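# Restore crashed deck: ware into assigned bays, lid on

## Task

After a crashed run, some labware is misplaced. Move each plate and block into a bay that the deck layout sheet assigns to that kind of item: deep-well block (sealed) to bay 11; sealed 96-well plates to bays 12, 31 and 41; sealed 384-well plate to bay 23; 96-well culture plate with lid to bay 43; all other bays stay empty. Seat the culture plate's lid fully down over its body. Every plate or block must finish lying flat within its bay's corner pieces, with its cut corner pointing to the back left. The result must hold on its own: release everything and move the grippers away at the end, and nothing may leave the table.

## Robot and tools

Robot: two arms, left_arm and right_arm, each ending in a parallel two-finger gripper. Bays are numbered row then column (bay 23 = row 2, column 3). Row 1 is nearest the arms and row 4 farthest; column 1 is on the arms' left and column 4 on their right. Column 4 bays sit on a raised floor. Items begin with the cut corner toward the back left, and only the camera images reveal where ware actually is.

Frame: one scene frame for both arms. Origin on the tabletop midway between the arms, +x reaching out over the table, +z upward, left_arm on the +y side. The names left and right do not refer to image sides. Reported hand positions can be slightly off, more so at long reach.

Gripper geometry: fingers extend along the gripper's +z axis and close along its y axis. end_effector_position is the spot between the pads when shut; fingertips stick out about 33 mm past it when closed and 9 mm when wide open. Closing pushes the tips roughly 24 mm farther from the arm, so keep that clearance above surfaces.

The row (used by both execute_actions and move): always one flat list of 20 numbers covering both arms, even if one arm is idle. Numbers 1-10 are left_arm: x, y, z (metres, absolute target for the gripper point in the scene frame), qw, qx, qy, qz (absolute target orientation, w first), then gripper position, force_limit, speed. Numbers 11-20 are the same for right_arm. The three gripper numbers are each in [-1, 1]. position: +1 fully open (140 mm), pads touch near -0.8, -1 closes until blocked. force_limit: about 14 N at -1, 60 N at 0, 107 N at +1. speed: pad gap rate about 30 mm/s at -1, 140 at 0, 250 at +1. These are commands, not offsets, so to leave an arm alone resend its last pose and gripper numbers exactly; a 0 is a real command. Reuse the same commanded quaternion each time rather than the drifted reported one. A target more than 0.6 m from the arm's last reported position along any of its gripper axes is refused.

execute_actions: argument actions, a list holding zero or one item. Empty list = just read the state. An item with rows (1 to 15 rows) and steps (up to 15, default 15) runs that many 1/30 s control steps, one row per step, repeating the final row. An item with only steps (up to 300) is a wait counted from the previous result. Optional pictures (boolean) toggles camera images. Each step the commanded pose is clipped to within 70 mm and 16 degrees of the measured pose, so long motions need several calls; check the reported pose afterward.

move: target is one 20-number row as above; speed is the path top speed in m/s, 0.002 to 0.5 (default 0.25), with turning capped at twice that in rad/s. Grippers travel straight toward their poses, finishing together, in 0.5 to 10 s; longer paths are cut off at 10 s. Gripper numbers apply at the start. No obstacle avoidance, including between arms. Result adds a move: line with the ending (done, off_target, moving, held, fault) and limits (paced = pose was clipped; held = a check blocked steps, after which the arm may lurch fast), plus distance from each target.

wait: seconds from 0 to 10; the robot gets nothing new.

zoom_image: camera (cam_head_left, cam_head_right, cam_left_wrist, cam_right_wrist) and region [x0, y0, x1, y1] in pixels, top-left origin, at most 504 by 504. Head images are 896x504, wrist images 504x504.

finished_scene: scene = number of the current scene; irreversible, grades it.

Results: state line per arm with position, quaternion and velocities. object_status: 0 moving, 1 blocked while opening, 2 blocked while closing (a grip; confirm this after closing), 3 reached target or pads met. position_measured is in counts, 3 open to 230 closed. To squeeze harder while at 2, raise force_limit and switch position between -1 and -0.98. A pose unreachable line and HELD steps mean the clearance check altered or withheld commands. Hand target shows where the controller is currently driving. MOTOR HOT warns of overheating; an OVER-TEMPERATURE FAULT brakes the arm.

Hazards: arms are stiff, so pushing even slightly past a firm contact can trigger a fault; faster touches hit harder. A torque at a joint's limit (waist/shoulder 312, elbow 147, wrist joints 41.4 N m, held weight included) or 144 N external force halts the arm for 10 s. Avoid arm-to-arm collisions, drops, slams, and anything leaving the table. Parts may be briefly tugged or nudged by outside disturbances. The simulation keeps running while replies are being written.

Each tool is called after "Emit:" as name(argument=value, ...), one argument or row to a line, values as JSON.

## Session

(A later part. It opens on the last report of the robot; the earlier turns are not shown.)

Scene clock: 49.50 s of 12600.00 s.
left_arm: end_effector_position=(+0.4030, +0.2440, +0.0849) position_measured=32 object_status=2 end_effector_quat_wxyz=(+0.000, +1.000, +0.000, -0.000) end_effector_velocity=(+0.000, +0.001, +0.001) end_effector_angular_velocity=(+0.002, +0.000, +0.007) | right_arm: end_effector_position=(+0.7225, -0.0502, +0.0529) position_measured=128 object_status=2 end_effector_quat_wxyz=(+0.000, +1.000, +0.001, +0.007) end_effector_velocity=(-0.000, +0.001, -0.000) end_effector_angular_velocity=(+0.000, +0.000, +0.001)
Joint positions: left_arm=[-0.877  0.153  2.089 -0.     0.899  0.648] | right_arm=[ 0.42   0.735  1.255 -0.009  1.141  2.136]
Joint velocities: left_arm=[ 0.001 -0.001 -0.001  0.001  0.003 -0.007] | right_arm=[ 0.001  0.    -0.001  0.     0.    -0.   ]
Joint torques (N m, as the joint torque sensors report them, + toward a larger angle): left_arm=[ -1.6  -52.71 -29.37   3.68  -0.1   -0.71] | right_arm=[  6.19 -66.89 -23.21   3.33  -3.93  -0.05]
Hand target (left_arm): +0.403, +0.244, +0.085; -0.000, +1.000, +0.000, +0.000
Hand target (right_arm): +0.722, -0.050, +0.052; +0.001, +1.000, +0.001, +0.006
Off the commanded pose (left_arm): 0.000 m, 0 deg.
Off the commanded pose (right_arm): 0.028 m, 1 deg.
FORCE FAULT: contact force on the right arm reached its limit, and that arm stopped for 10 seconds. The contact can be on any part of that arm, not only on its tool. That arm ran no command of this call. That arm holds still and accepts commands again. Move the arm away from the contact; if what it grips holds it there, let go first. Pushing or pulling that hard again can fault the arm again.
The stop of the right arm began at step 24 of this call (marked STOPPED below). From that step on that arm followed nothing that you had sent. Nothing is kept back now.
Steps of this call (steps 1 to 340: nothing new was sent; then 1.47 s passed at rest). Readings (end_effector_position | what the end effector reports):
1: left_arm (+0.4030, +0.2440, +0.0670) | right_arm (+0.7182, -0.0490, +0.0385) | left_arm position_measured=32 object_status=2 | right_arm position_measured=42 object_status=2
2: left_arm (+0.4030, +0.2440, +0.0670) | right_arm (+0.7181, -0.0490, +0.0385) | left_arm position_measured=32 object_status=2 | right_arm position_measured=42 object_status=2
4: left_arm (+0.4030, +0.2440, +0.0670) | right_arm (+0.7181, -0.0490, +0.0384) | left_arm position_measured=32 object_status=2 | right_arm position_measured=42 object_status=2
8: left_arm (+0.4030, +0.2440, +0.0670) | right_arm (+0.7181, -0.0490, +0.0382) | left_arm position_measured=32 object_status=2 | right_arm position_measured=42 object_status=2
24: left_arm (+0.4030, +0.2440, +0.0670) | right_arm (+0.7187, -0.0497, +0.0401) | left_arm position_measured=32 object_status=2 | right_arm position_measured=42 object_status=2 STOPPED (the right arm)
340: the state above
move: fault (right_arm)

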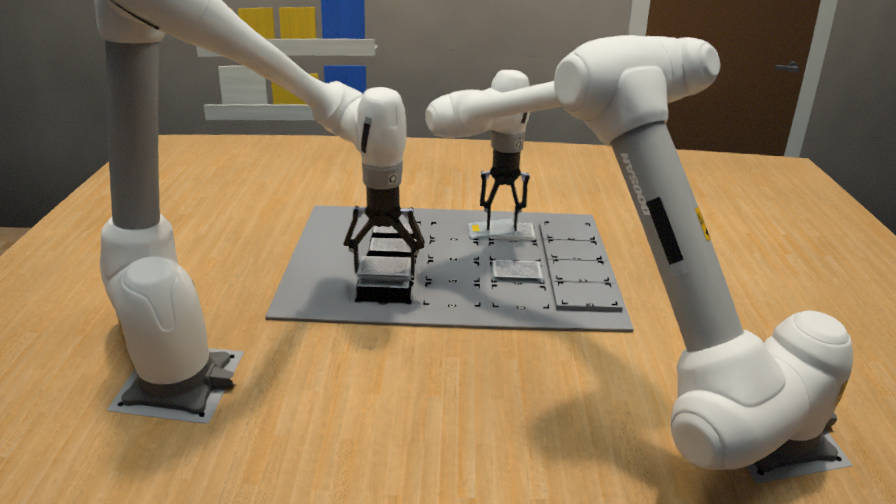

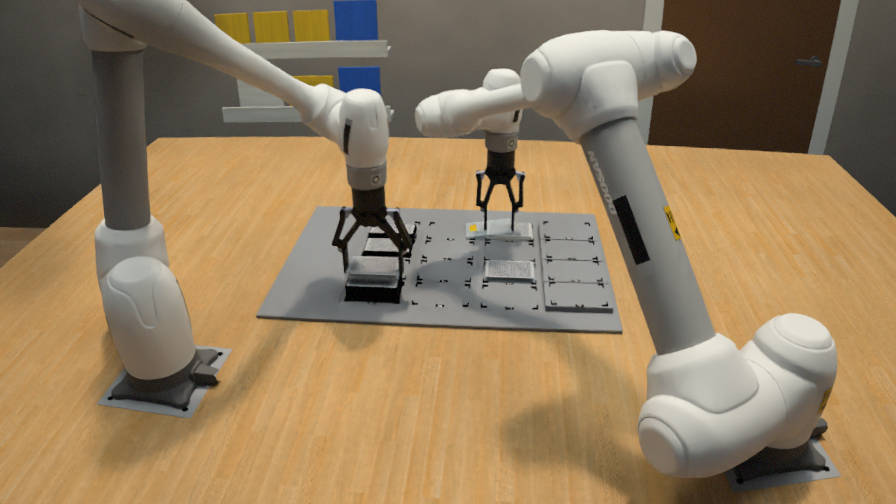

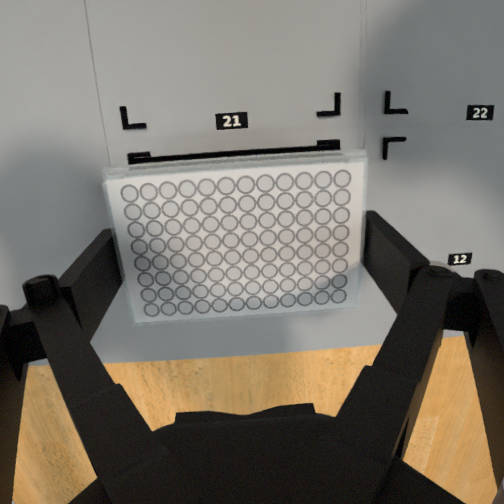

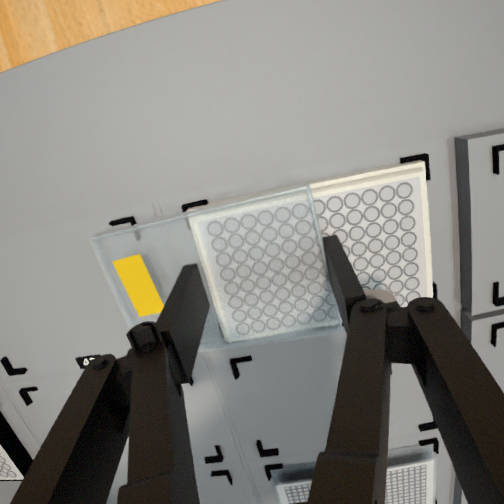

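Emit:
move(
  target=[0.405,0.2,0.085,0,1,0,0,-1,-0.3,-0.8,0.722,-0.055,0.09,0,1,0,0,0.6,-0.5,1],
  speed=0.1,
)

Emit:
move(
  target=[0.405,0.084,0.082,0,1,0,0,-1,-0.3,-0.8,0.72,-0.3,0.12,0,0.7071,-0.7071,0,0.6,-0.5,1],
  speed=0.4,
)

Emit:
move(
  target=[0.405,0.084,0.036,0,1,0,0,-1,-0.3,-0.8,0.72,-0.3,0.12,0,0.7071,-0.7071,0,0.6,-0.5,1],
  speed=0.08,
)

Scene clock: 56.50 s of 12600.00 s.
left_arm: end_effector_position=(+0.4050, +0.2001, +0.0851) position_measured=32 object_status=2 end_effector_quat_wxyz=(+0.000, +1.000, +0.000, -0.000) end_effector_velocity=(-0.000, -0.001, -0.000) end_effector_angular_velocity=(+0.002, +0.001, -0.001) | right_arm: end_effector_position=(+0.7220, -0.0550, +0.0899) position_measured=53 object_status=3 end_effector_quat_wxyz=(+0.000, +1.000, -0.000, -0.000) end_effector_velocity=(+0.001, -0.001, +0.000) end_effector_angular_velocity=(-0.001, +0.001, -0.001)
Joint positions: left_arm=[-0.921  0.203  2.026 -0.     0.912  0.604] | right_arm=[ 0.413  0.712  1.225 -0.     1.206  2.128]
Joint velocities: left_arm=[-0.001  0.002 -0.002  0.     0.002 -0.001] | right_arm=[-0.001  0.    -0.001 -0.     0.002 -0.   ]
Joint torques (N m, as the joint torque sensors report them, + toward a larger angle): left_arm=[ -1.51 -59.07 -29.66   3.55   0.3   -0.21] | right_arm=[  -1.04 -104.62  -38.53    4.22   -0.18   -0.31]
Hand target (left_arm): +0.405, +0.200, +0.085; +0.000, +1.000, +0.000, -0.000
Hand target (right_arm): +0.722, -0.055, +0.090; +0.000, +1.000, -0.000, +0.000
Off the commanded pose (left_arm): 0.000 m, 0 deg.
Off the commanded pose (right_arm): 0.000 m, 0 deg.
After step 90, 3.20 s passed at rest.
move: done

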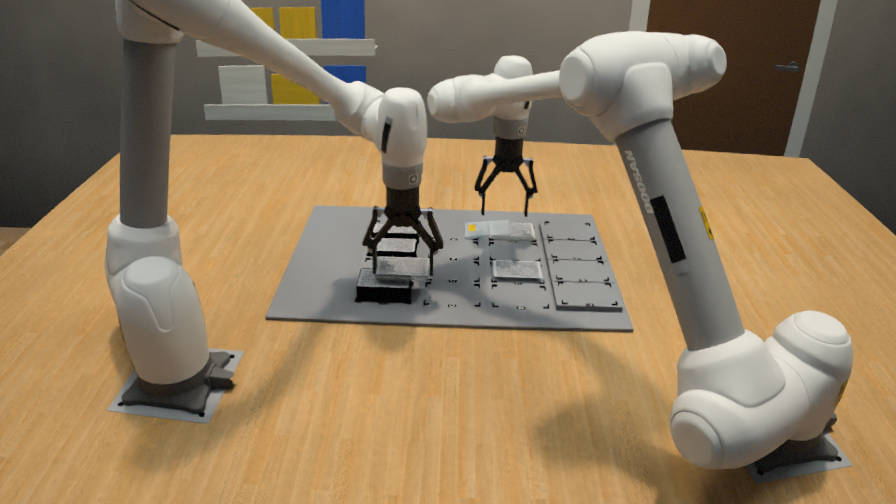

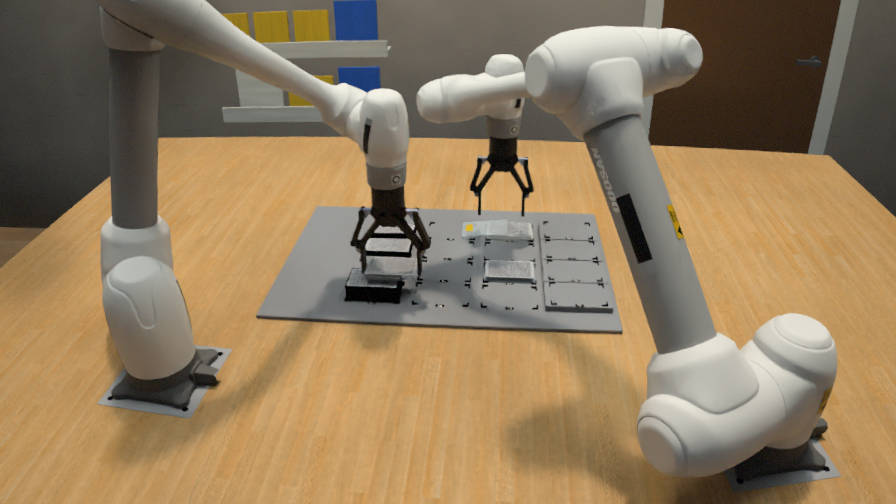

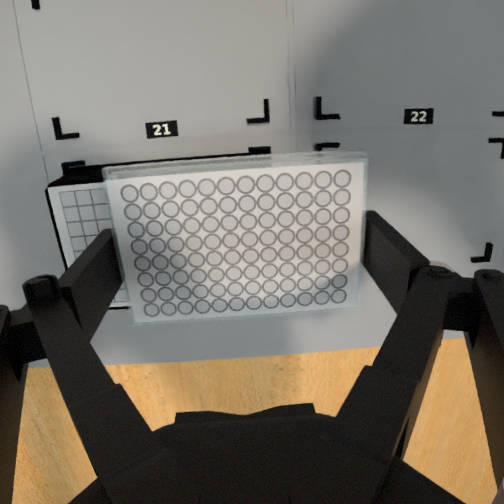

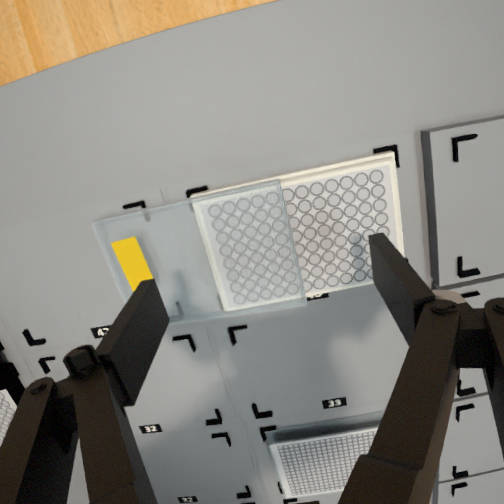

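Scene clock: 58.93 s of 12600.00 s.
left_arm: end_effector_position=(+0.4049, +0.0840, +0.0821) position_measured=32 object_status=2 end_effector_quat_wxyz=(+0.000, +1.000, +0.000, -0.000) end_effector_velocity=(+0.000, -0.000, -0.000) end_effector_angular_velocity=(-0.001, -0.001, -0.001) | right_arm: end_effector_position=(+0.7203, -0.3000, +0.1201) position_measured=53 object_status=3 end_effector_quat_wxyz=(-0.000, -0.707, +0.707, +0.000) end_effector_velocity=(-0.000, +0.000, +0.001) end_effector_angular_velocity=(-0.001, -0.002, -0.003)
Joint positions: left_arm=[-1.021  0.339  1.847 -0.     0.956  0.504] | right_arm=[0.157 0.52  1.491 0.    1.131 3.443]
Joint velocities: left_arm=[-0.     0.001 -0.     0.001 -0.001  0.   ] | right_arm=[ 0.001 -0.002  0.    -0.002 -0.     0.005]
Joint torques (N m, as the joint torque sensors report them, + toward a larger angle): left_arm=[ -0.58 -73.02 -30.72   3.7    0.35  -0.41] | right_arm=[  4.55 -89.23 -38.75   3.8   -0.1   -0.51]
Hand target (left_arm): +0.405, +0.084, +0.082; +0.000, +1.000, +0.000, -0.000
Hand target (right_arm): +0.720, -0.300, +0.120; +0.000, +0.707, -0.707, -0.000
Off the commanded pose (left_arm): 0.000 m, 0 deg.
Off the commanded pose (right_arm): 0.000 m, 0 deg.
move: done

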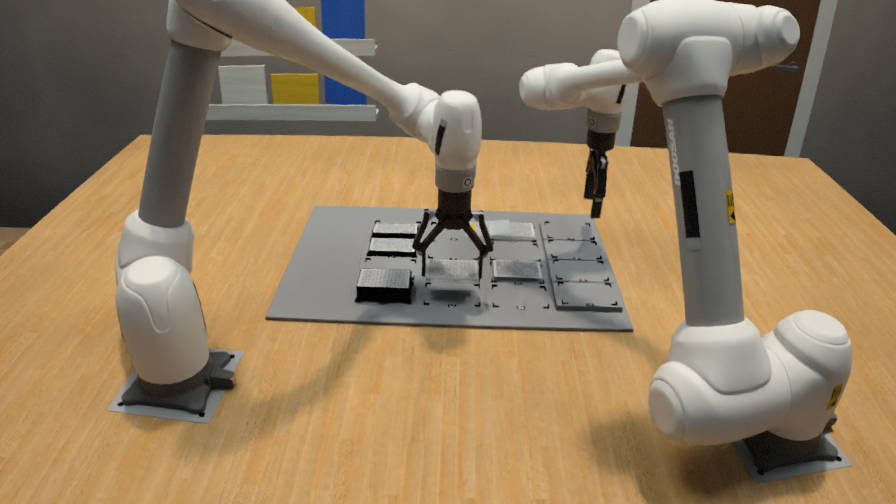

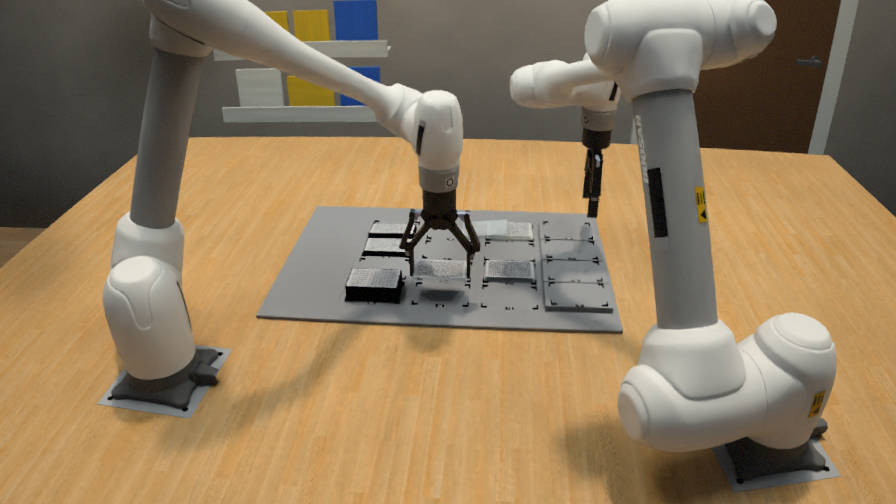

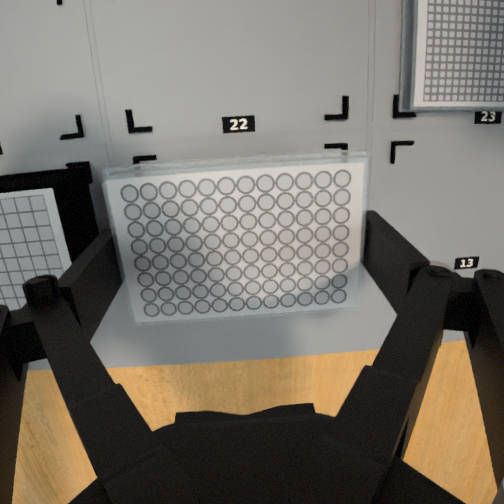

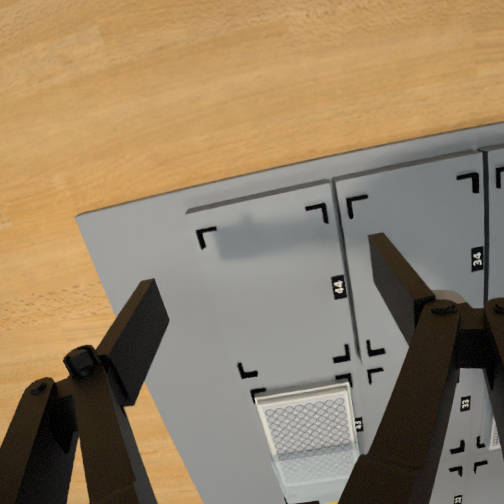

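Scene clock: 59.87 s of 12600.00 s.
left_arm: end_effector_position=(+0.4050, +0.0839, +0.0361) position_measured=32 object_status=2 end_effector_quat_wxyz=(+0.000, +1.000, -0.000, -0.000) end_effector_velocity=(+0.000, -0.000, -0.001) end_effector_angular_velocity=(+0.000, -0.001, -0.001) | right_arm: end_effector_position=(+0.7200, -0.3000, +0.1200) position_measured=53 object_status=3 end_effector_quat_wxyz=(+0.000, -0.707, +0.707, +0.000) end_effector_velocity=(+0.000, -0.001, -0.000) end_effector_angular_velocity=(-0.001, +0.000, -0.001)
Joint positions: left_arm=[-1.021  0.386  1.88  -0.     0.875  0.504] | right_arm=[0.157 0.519 1.492 0.    1.131 3.443]
Joint velocities: left_arm=[-0.     0.001 -0.     0.001 -0.001  0.   ] | right_arm=[-0.001 -0.     0.001 -0.    -0.     0.   ]
Joint torques (N m, as the joint torque sensors report them, + toward a larger angle): left_arm=[ -1.64 -77.04 -29.3    3.42   0.46  -0.33] | right_arm=[  1.19 -87.38 -37.91   4.36   0.07  -0.29]
Hand target (left_arm): +0.405, +0.084, +0.036; +0.000, +1.000, -0.000, -0.000
Hand target (right_arm): +0.720, -0.300, +0.120; -0.000, +0.707, -0.707, -0.000
Off the commanded pose (left_arm): 0.000 m, 0 deg.
Off the commanded pose (right_arm): 0.000 m, 0 deg.
move: done

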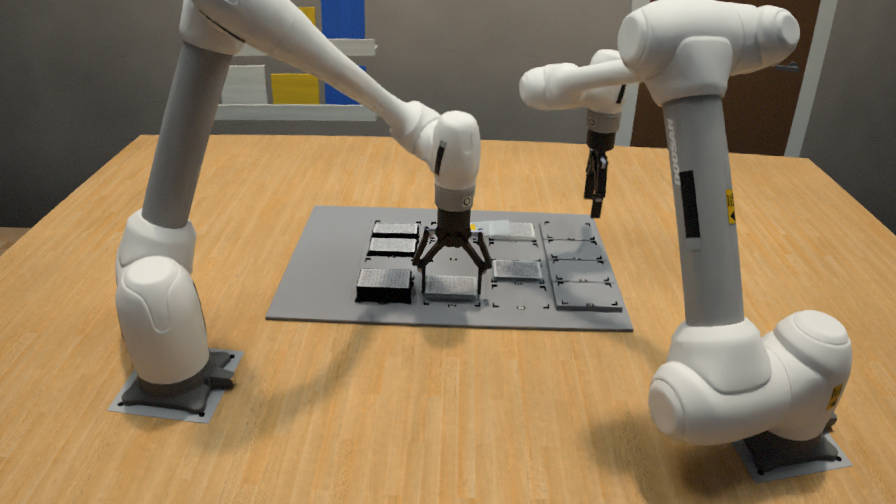

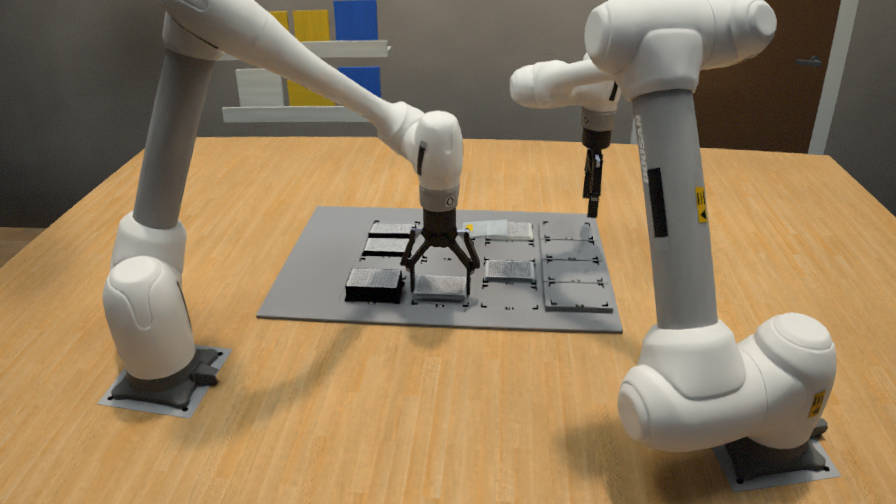

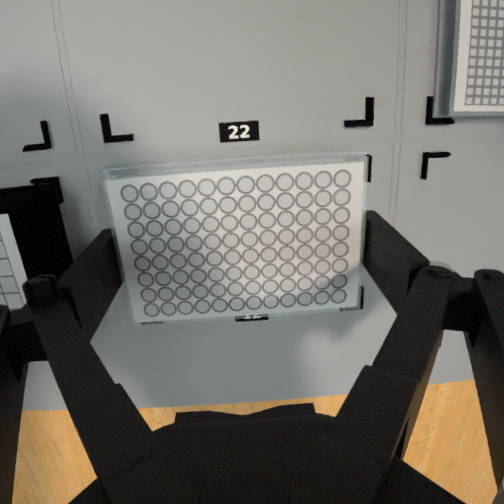

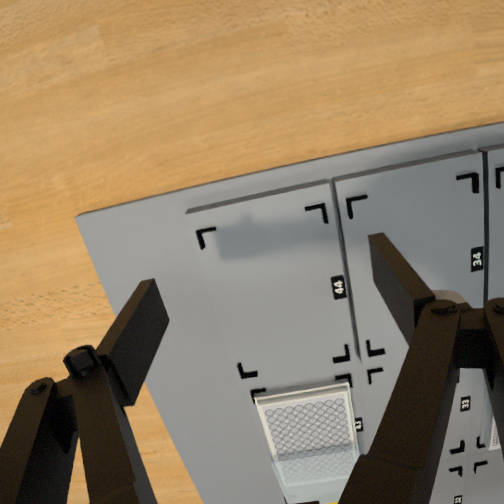

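Emit:
move(
  target=[0.398,0.082,0.030,0,1,-0.003,0,-1,-0.3,-0.8,0.72,-0.3,0.12,0,0.7071,-0.7071,0,0.6,-0.5,1],
  speed=0.03,
)

Emit:
zoom_image(
  camera="cam_left_wrist",
  region=[80,110,400,350],
)

Scene clock: 67.23 s of 12600.00 s.
left_arm: end_effector_position=(+0.3981, +0.0820, +0.0300) position_measured=32 object_status=2 end_effector_quat_wxyz=(+0.000, +1.000, -0.003, -0.000) end_effector_velocity=(-0.000, -0.001, -0.000) end_effector_angular_velocity=(-0.001, -0.001, -0.000) | right_arm: end_effector_position=(+0.7200, -0.3000, +0.1200) position_measured=53 object_status=3 end_effector_quat_wxyz=(+0.000, -0.707, +0.707, +0.000) end_effector_velocity=(-0.000, +0.001, +0.001) end_effector_angular_velocity=(+0.001, -0.001, +0.000)
Joint positions: left_arm=[-1.031  0.39   1.888 -0.     0.863  0.5  ] | right_arm=[0.157 0.519 1.492 0.    1.131 3.443]
Joint velocities: left_arm=[-0.001  0.     0.     0.    -0.002 -0.001] | right_arm=[ 0.001 -0.    -0.     0.001  0.     0.   ]
Joint torques (N m, as the joint torque sensors report them, + toward a larger angle): left_arm=[  1.56 -75.99 -28.77   3.54   0.49  -0.31] | right_arm=[  1.77 -87.5  -38.6    4.33   0.07  -0.16]
Hand target (left_arm): +0.398, +0.082, +0.030; +0.000, +1.000, -0.003, -0.000
Hand target (right_arm): +0.720, -0.300, +0.120; -0.000, +0.707, -0.707, +0.000
Off the commanded pose (left_arm): 0.000 m, 0 deg.
Off the commanded pose (right_arm): 0.000 m, 0 deg.
After step 90, 3.67 s passed at rest.
move: done

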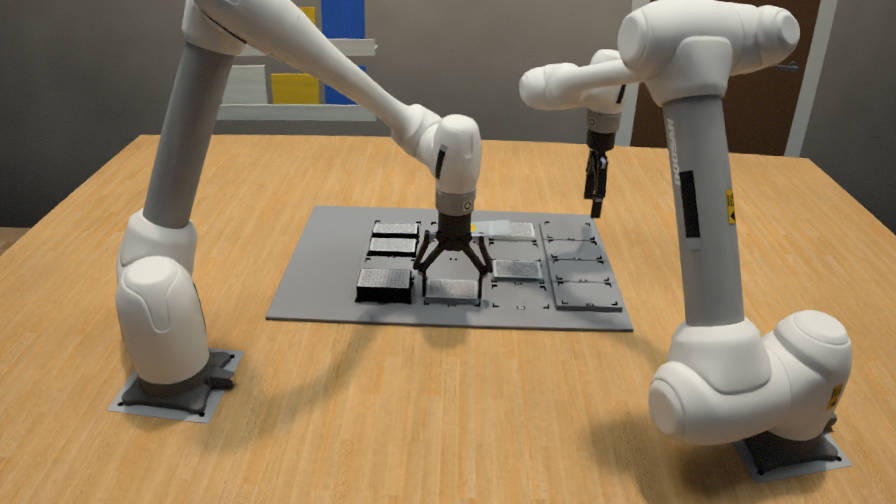

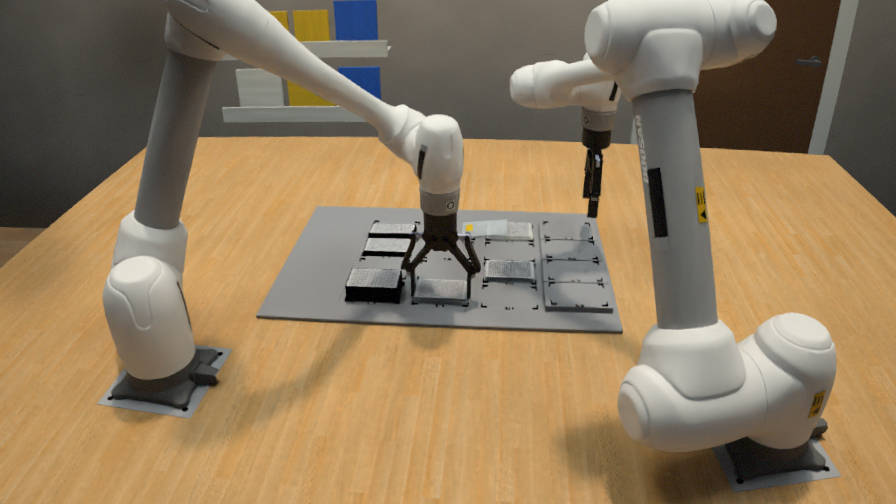

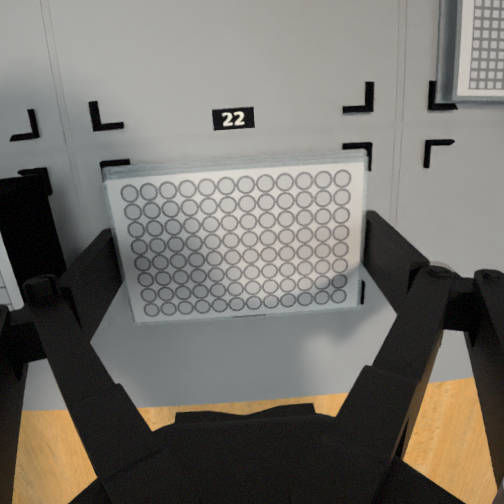

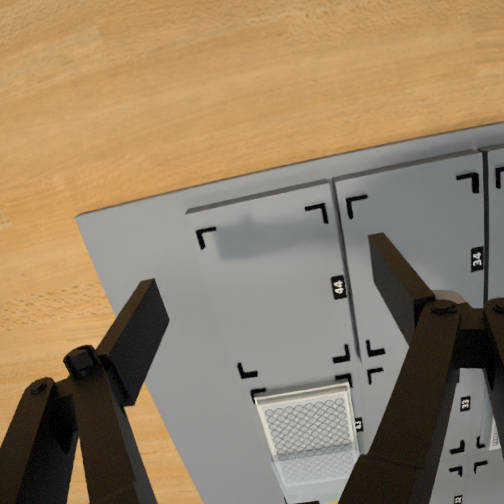

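Region (80, 110, 400, 350) of cam_left_wrist's 504x504 image, scaled by 1.575, with more detail than that image has; it fills the top 378 rows of this view, and the rest is white.

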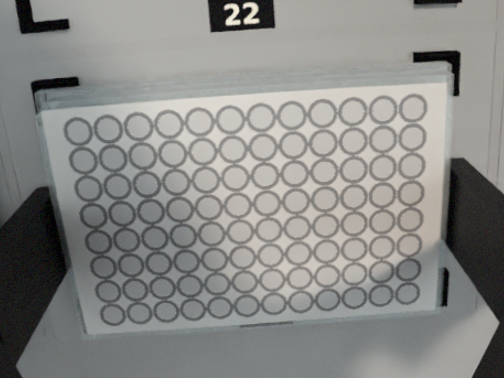

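Emit:
move(
  target=[0.3975,0.0815,0.0255,0,1,-0.002,0,-1,-0.3,-0.8,0.72,-0.3,0.12,0,0.7071,-0.7071,0,0.6,-0.5,1],
  speed=0.01,
)

Emit:
zoom_image(
  camera="cam_left_wrist",
  region=[80,110,400,350],
)

Scene clock: 71.83 s of 12600.00 s.
left_arm: end_effector_position=(+0.3976, +0.0814, +0.0258) position_measured=32 object_status=2 end_effector_quat_wxyz=(+0.000, +1.000, -0.002, +0.000) end_effector_velocity=(+0.000, -0.000, -0.001) end_effector_angular_velocity=(-0.000, -0.000, +0.001) | right_arm: end_effector_position=(+0.7200, -0.3000, +0.1200) position_measured=53 object_status=3 end_effector_quat_wxyz=(+0.000, -0.707, +0.707, -0.000) end_effector_velocity=(-0.001, +0.001, -0.000) end_effector_angular_velocity=(+0.000, +0.001, +0.001)
Joint positions: left_arm=[-1.033  0.395  1.89  -0.     0.856  0.497] | right_arm=[ 0.157  0.519  1.492 -0.     1.131  3.443]
Joint velocities: left_arm=[ 0.     0.002  0.     0.    -0.003 -0.001] | right_arm=[ 0.001 -0.     0.001  0.001 -0.    -0.   ]
Joint torques (N m, as the joint torque sensors report them, + toward a larger angle): left_arm=[ -5.03 -21.69  -8.07   3.61  -4.36  -0.8 ] | right_arm=[  2.16 -89.38 -38.52   3.99   0.15  -0.04]
Hand target (left_arm): +0.398, +0.081, +0.025; +0.000, +1.000, -0.002, -0.000
Hand target (right_arm): +0.720, -0.300, +0.120; -0.000, +0.707, -0.707, +0.000
Off the commanded pose (left_arm): 0.000 m, 0 deg.
Off the commanded pose (right_arm): 0.000 m, 0 deg.
After step 90, 0.90 s passed at rest.
move: done

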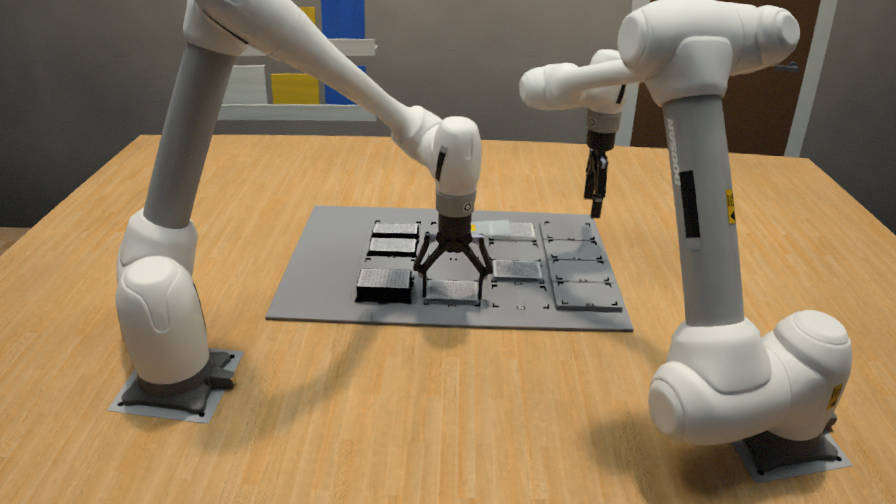

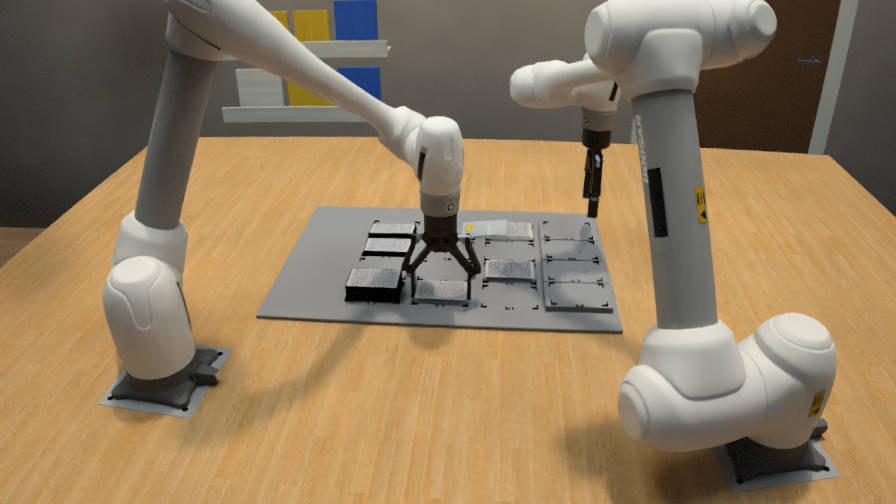

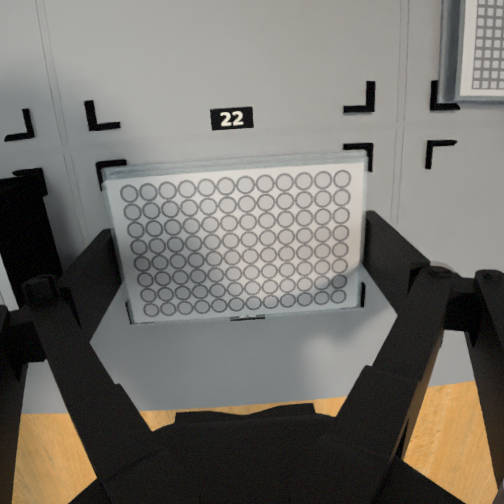

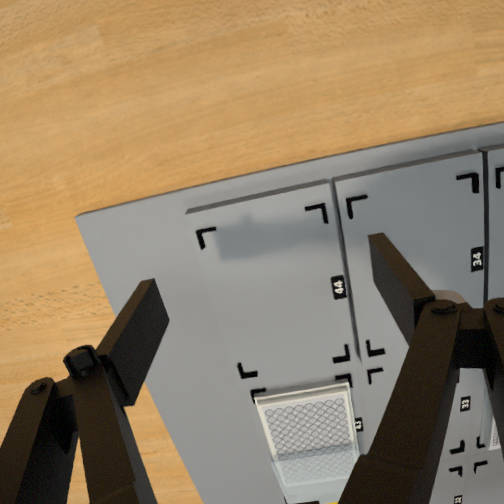

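Region (80, 110, 400, 350) of cam_left_wrist's 504x504 image, scaled by 1.575, with more detail than that image has; it fills the top 378 rows of this view, and the rest is white.

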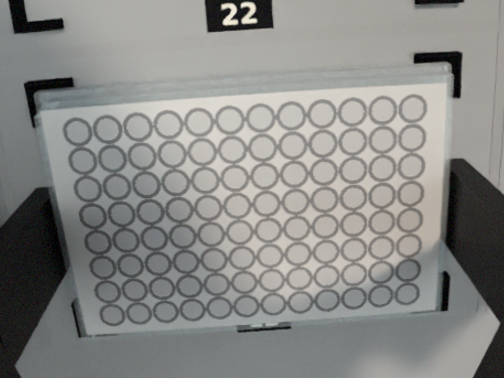

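Contact, likely the floor. Release and check.

Emit:
move(
  target=[0.3975,0.0815,0.027,0,1,-0.002,0,1,-0.3,0,0.72,-0.3,0.12,0,0.7071,-0.7071,0,0.6,-0.5,1],
  speed=0.01,
)

Emit:
move(
  target=[0.385,0.0815,0.09,0,1,-0.002,0,1,-0.3,0,0.72,-0.3,0.12,0,0.7071,-0.7071,0,0.6,-0.5,1],
  speed=0.15,
)

Emit:
zoom_image(
  camera="cam_head_left",
  region=[400,250,560,320],
)

Emit:
zoom_image(
  camera="cam_left_wrist",
  region=[110,90,370,290],
)

Scene clock: 78.50 s of 12600.00 s.
left_arm: end_effector_position=(+0.3975, +0.0815, +0.0270) position_measured=3 object_status=3 end_effector_quat_wxyz=(-0.000, +1.000, -0.002, +0.000) end_effector_velocity=(+0.000, -0.000, +0.001) end_effector_angular_velocity=(-0.001, +0.001, +0.002) | right_arm: end_effector_position=(+0.7200, -0.3000, +0.1200) position_measured=53 object_status=3 end_effector_quat_wxyz=(+0.000, -0.707, +0.707, -0.000) end_effector_velocity=(+0.000, +0.000, -0.000) end_effector_angular_velocity=(-0.001, -0.000, +0.001)
Joint positions: left_arm=[-1.033  0.394  1.889  0.     0.858  0.497] | right_arm=[ 0.157  0.519  1.492 -0.     1.131  3.443]
Joint velocities: left_arm=[ 0.001 -0.    -0.001 -0.001  0.001 -0.001] | right_arm=[ 0.001  0.    -0.    -0.001 -0.    -0.   ]
Joint torques (N m, as the joint torque sensors report them, + toward a larger angle): left_arm=[ -0.62 -76.22 -28.21   3.47   0.45  -0.23] | right_arm=[  3.99 -86.08 -37.39   4.08  -0.4   -0.51]
Hand target (left_arm): +0.397, +0.082, +0.027; -0.000, +1.000, -0.002, +0.000
Hand target (right_arm): +0.720, -0.300, +0.120; -0.000, +0.707, -0.707, +0.000
Off the commanded pose (left_arm): 0.000 m, 0 deg.
Off the commanded pose (right_arm): 0.000 m, 0 deg.
After step 90, 2.97 s passed at rest.
move: done

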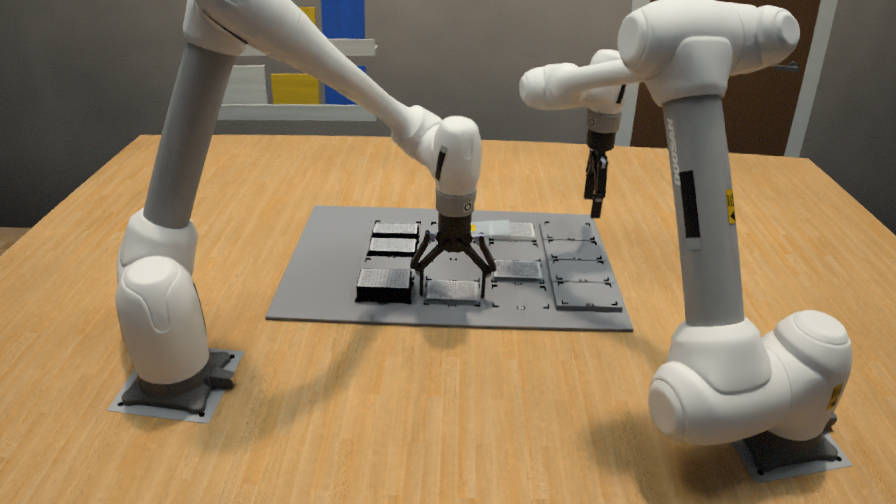

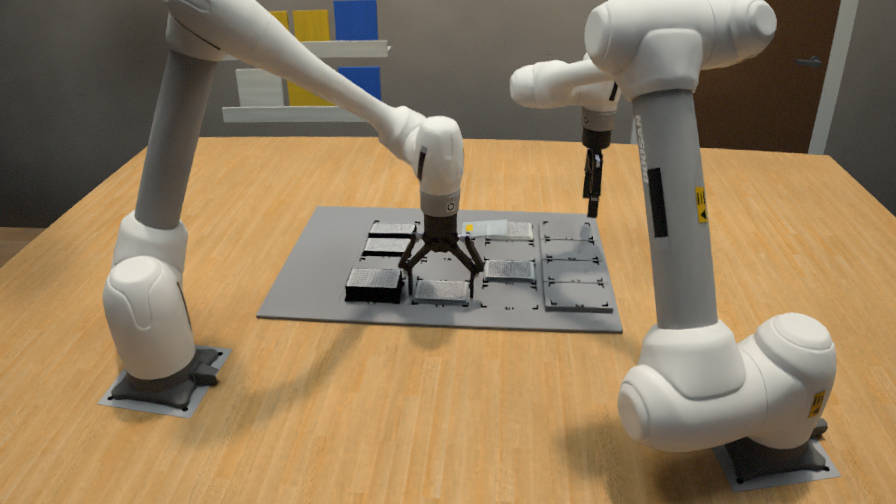

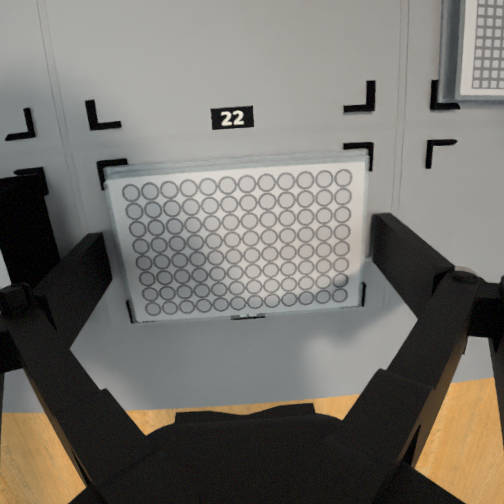

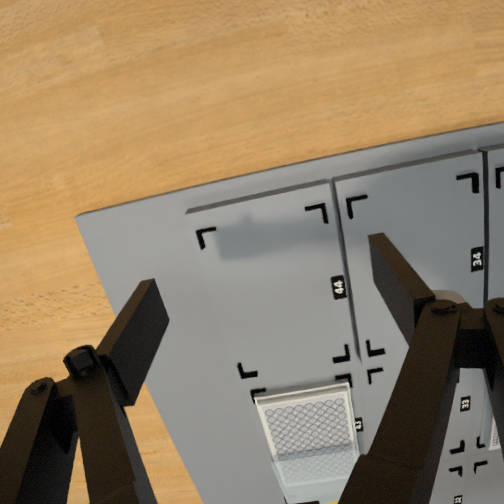

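Scene clock: 79.33 s of 12600.00 s.
left_arm: end_effector_position=(+0.3850, +0.0816, +0.0899) position_measured=3 object_status=3 end_effector_quat_wxyz=(-0.000, +1.000, -0.002, +0.000) end_effector_velocity=(-0.000, +0.000, +0.001) end_effector_angular_velocity=(+0.002, +0.001, -0.000) | right_arm: end_effector_position=(+0.7200, -0.3000, +0.1200) position_measured=53 object_status=3 end_effector_quat_wxyz=(+0.000, -0.707, +0.707, -0.000) end_effector_velocity=(-0.000, +0.001, -0.001) end_effector_angular_velocity=(+0.002, +0.002, -0.001)
Joint positions: left_arm=[-1.049  0.32   1.857  0.     0.965  0.48 ] | right_arm=[ 0.157  0.519  1.492 -0.     1.131  3.443]
Joint velocities: left_arm=[-0.    -0.001 -0.001  0.     0.003  0.   ] | right_arm=[ 0.     0.001  0.     0.002  0.    -0.   ]
Joint torques (N m, as the joint torque sensors report them, + toward a larger angle): left_arm=[ -1.55 -70.79 -30.3    3.81   0.11  -0.4 ] | right_arm=[  2.49 -91.93 -39.86   3.94  -0.62  -0.36]
Hand target (left_arm): +0.385, +0.082, +0.090; -0.000, +1.000, -0.002, +0.000
Hand target (right_arm): +0.720, -0.300, +0.120; -0.000, +0.707, -0.707, +0.000
Off the commanded pose (left_arm): 0.000 m, 0 deg.
Off the commanded pose (right_arm): 0.000 m, 0 deg.
move: done

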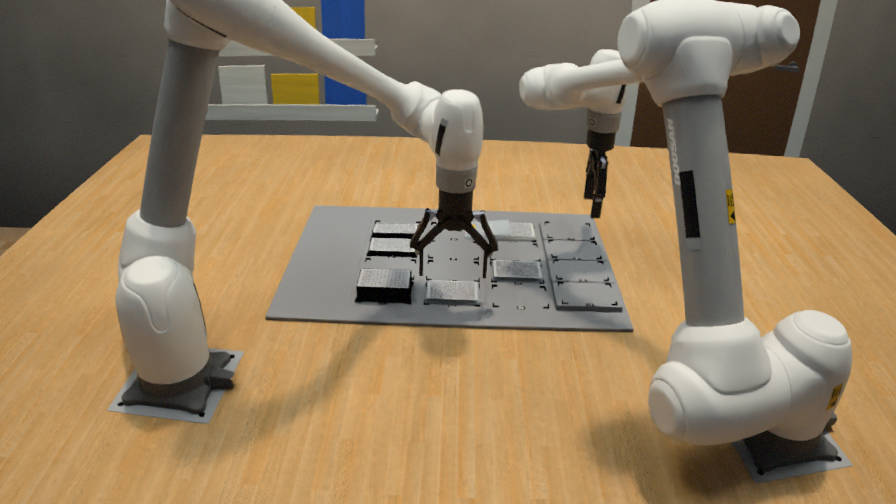

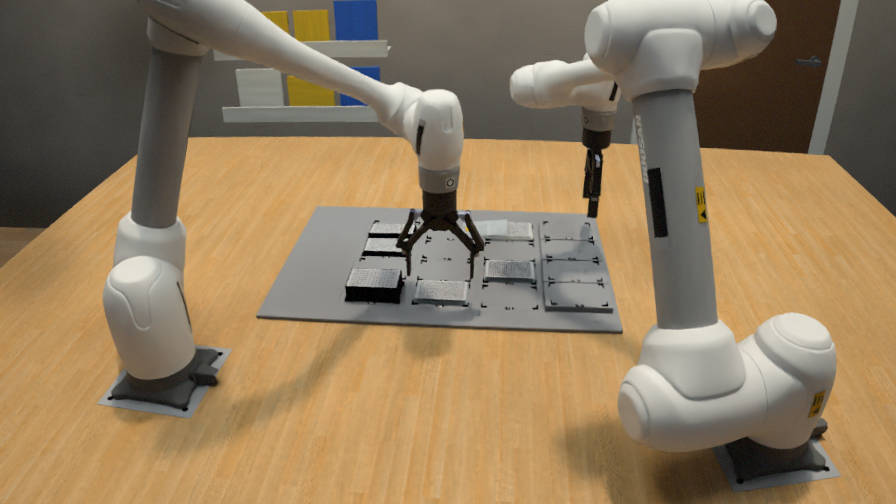

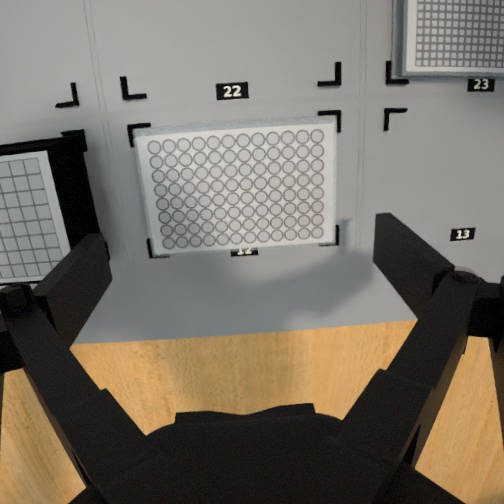

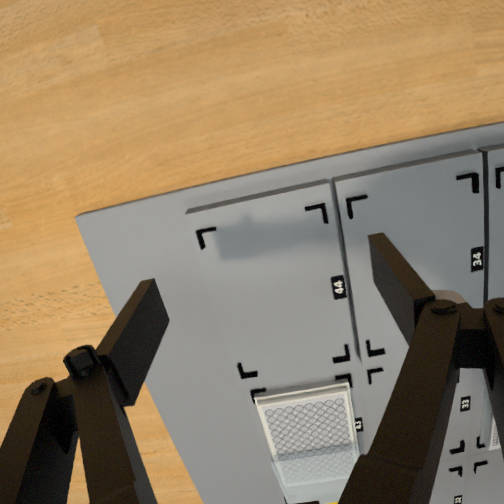

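Region (400, 250, 560, 320) of cam_head_left's 896x504 image, scaled by 3.150, with more detail than that image has; it fills the top 220 rows of this view, and the rest is white.

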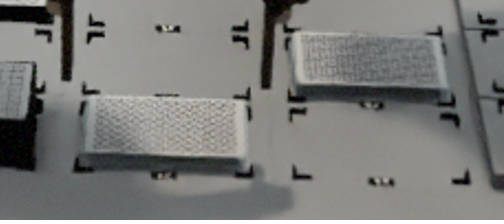

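Region (110, 90, 370, 290) of cam_left_wrist's 504x504 image, scaled by 1.938, with more detail than that image has; it fills the top 388 rows of this view, and the rest is white.

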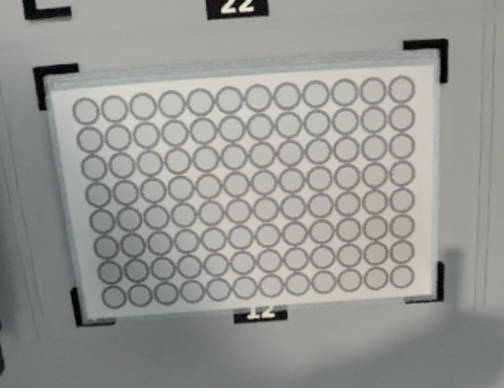

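Emit:
zoom_image(
  camera="cam_head_right",
  region=[405,275,480,312],
)

Emit:
zoom_image(
  camera="cam_left_wrist",
  region=[290,40,430,150],
)

Region (405, 275, 480, 312) of cam_head_right's 896x504 image, scaled by 6.720, with more detail than that image has; it fills the top 249 rows of this view, and the rest is white.

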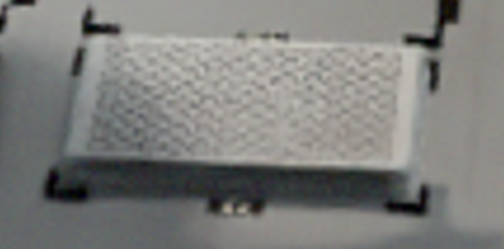

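Region (290, 40, 430, 150) of cam_left_wrist's 504x504 image, scaled by 3.600, with more detail than that image has; it fills the top 396 rows of this view, and the rest is white.

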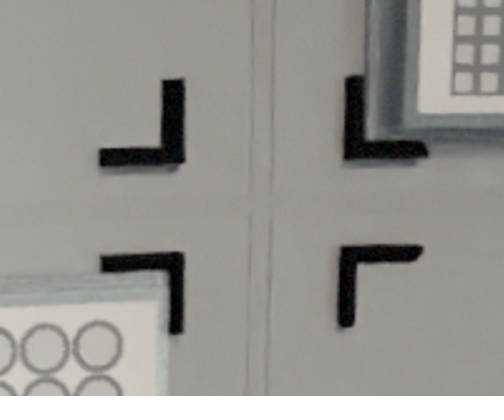

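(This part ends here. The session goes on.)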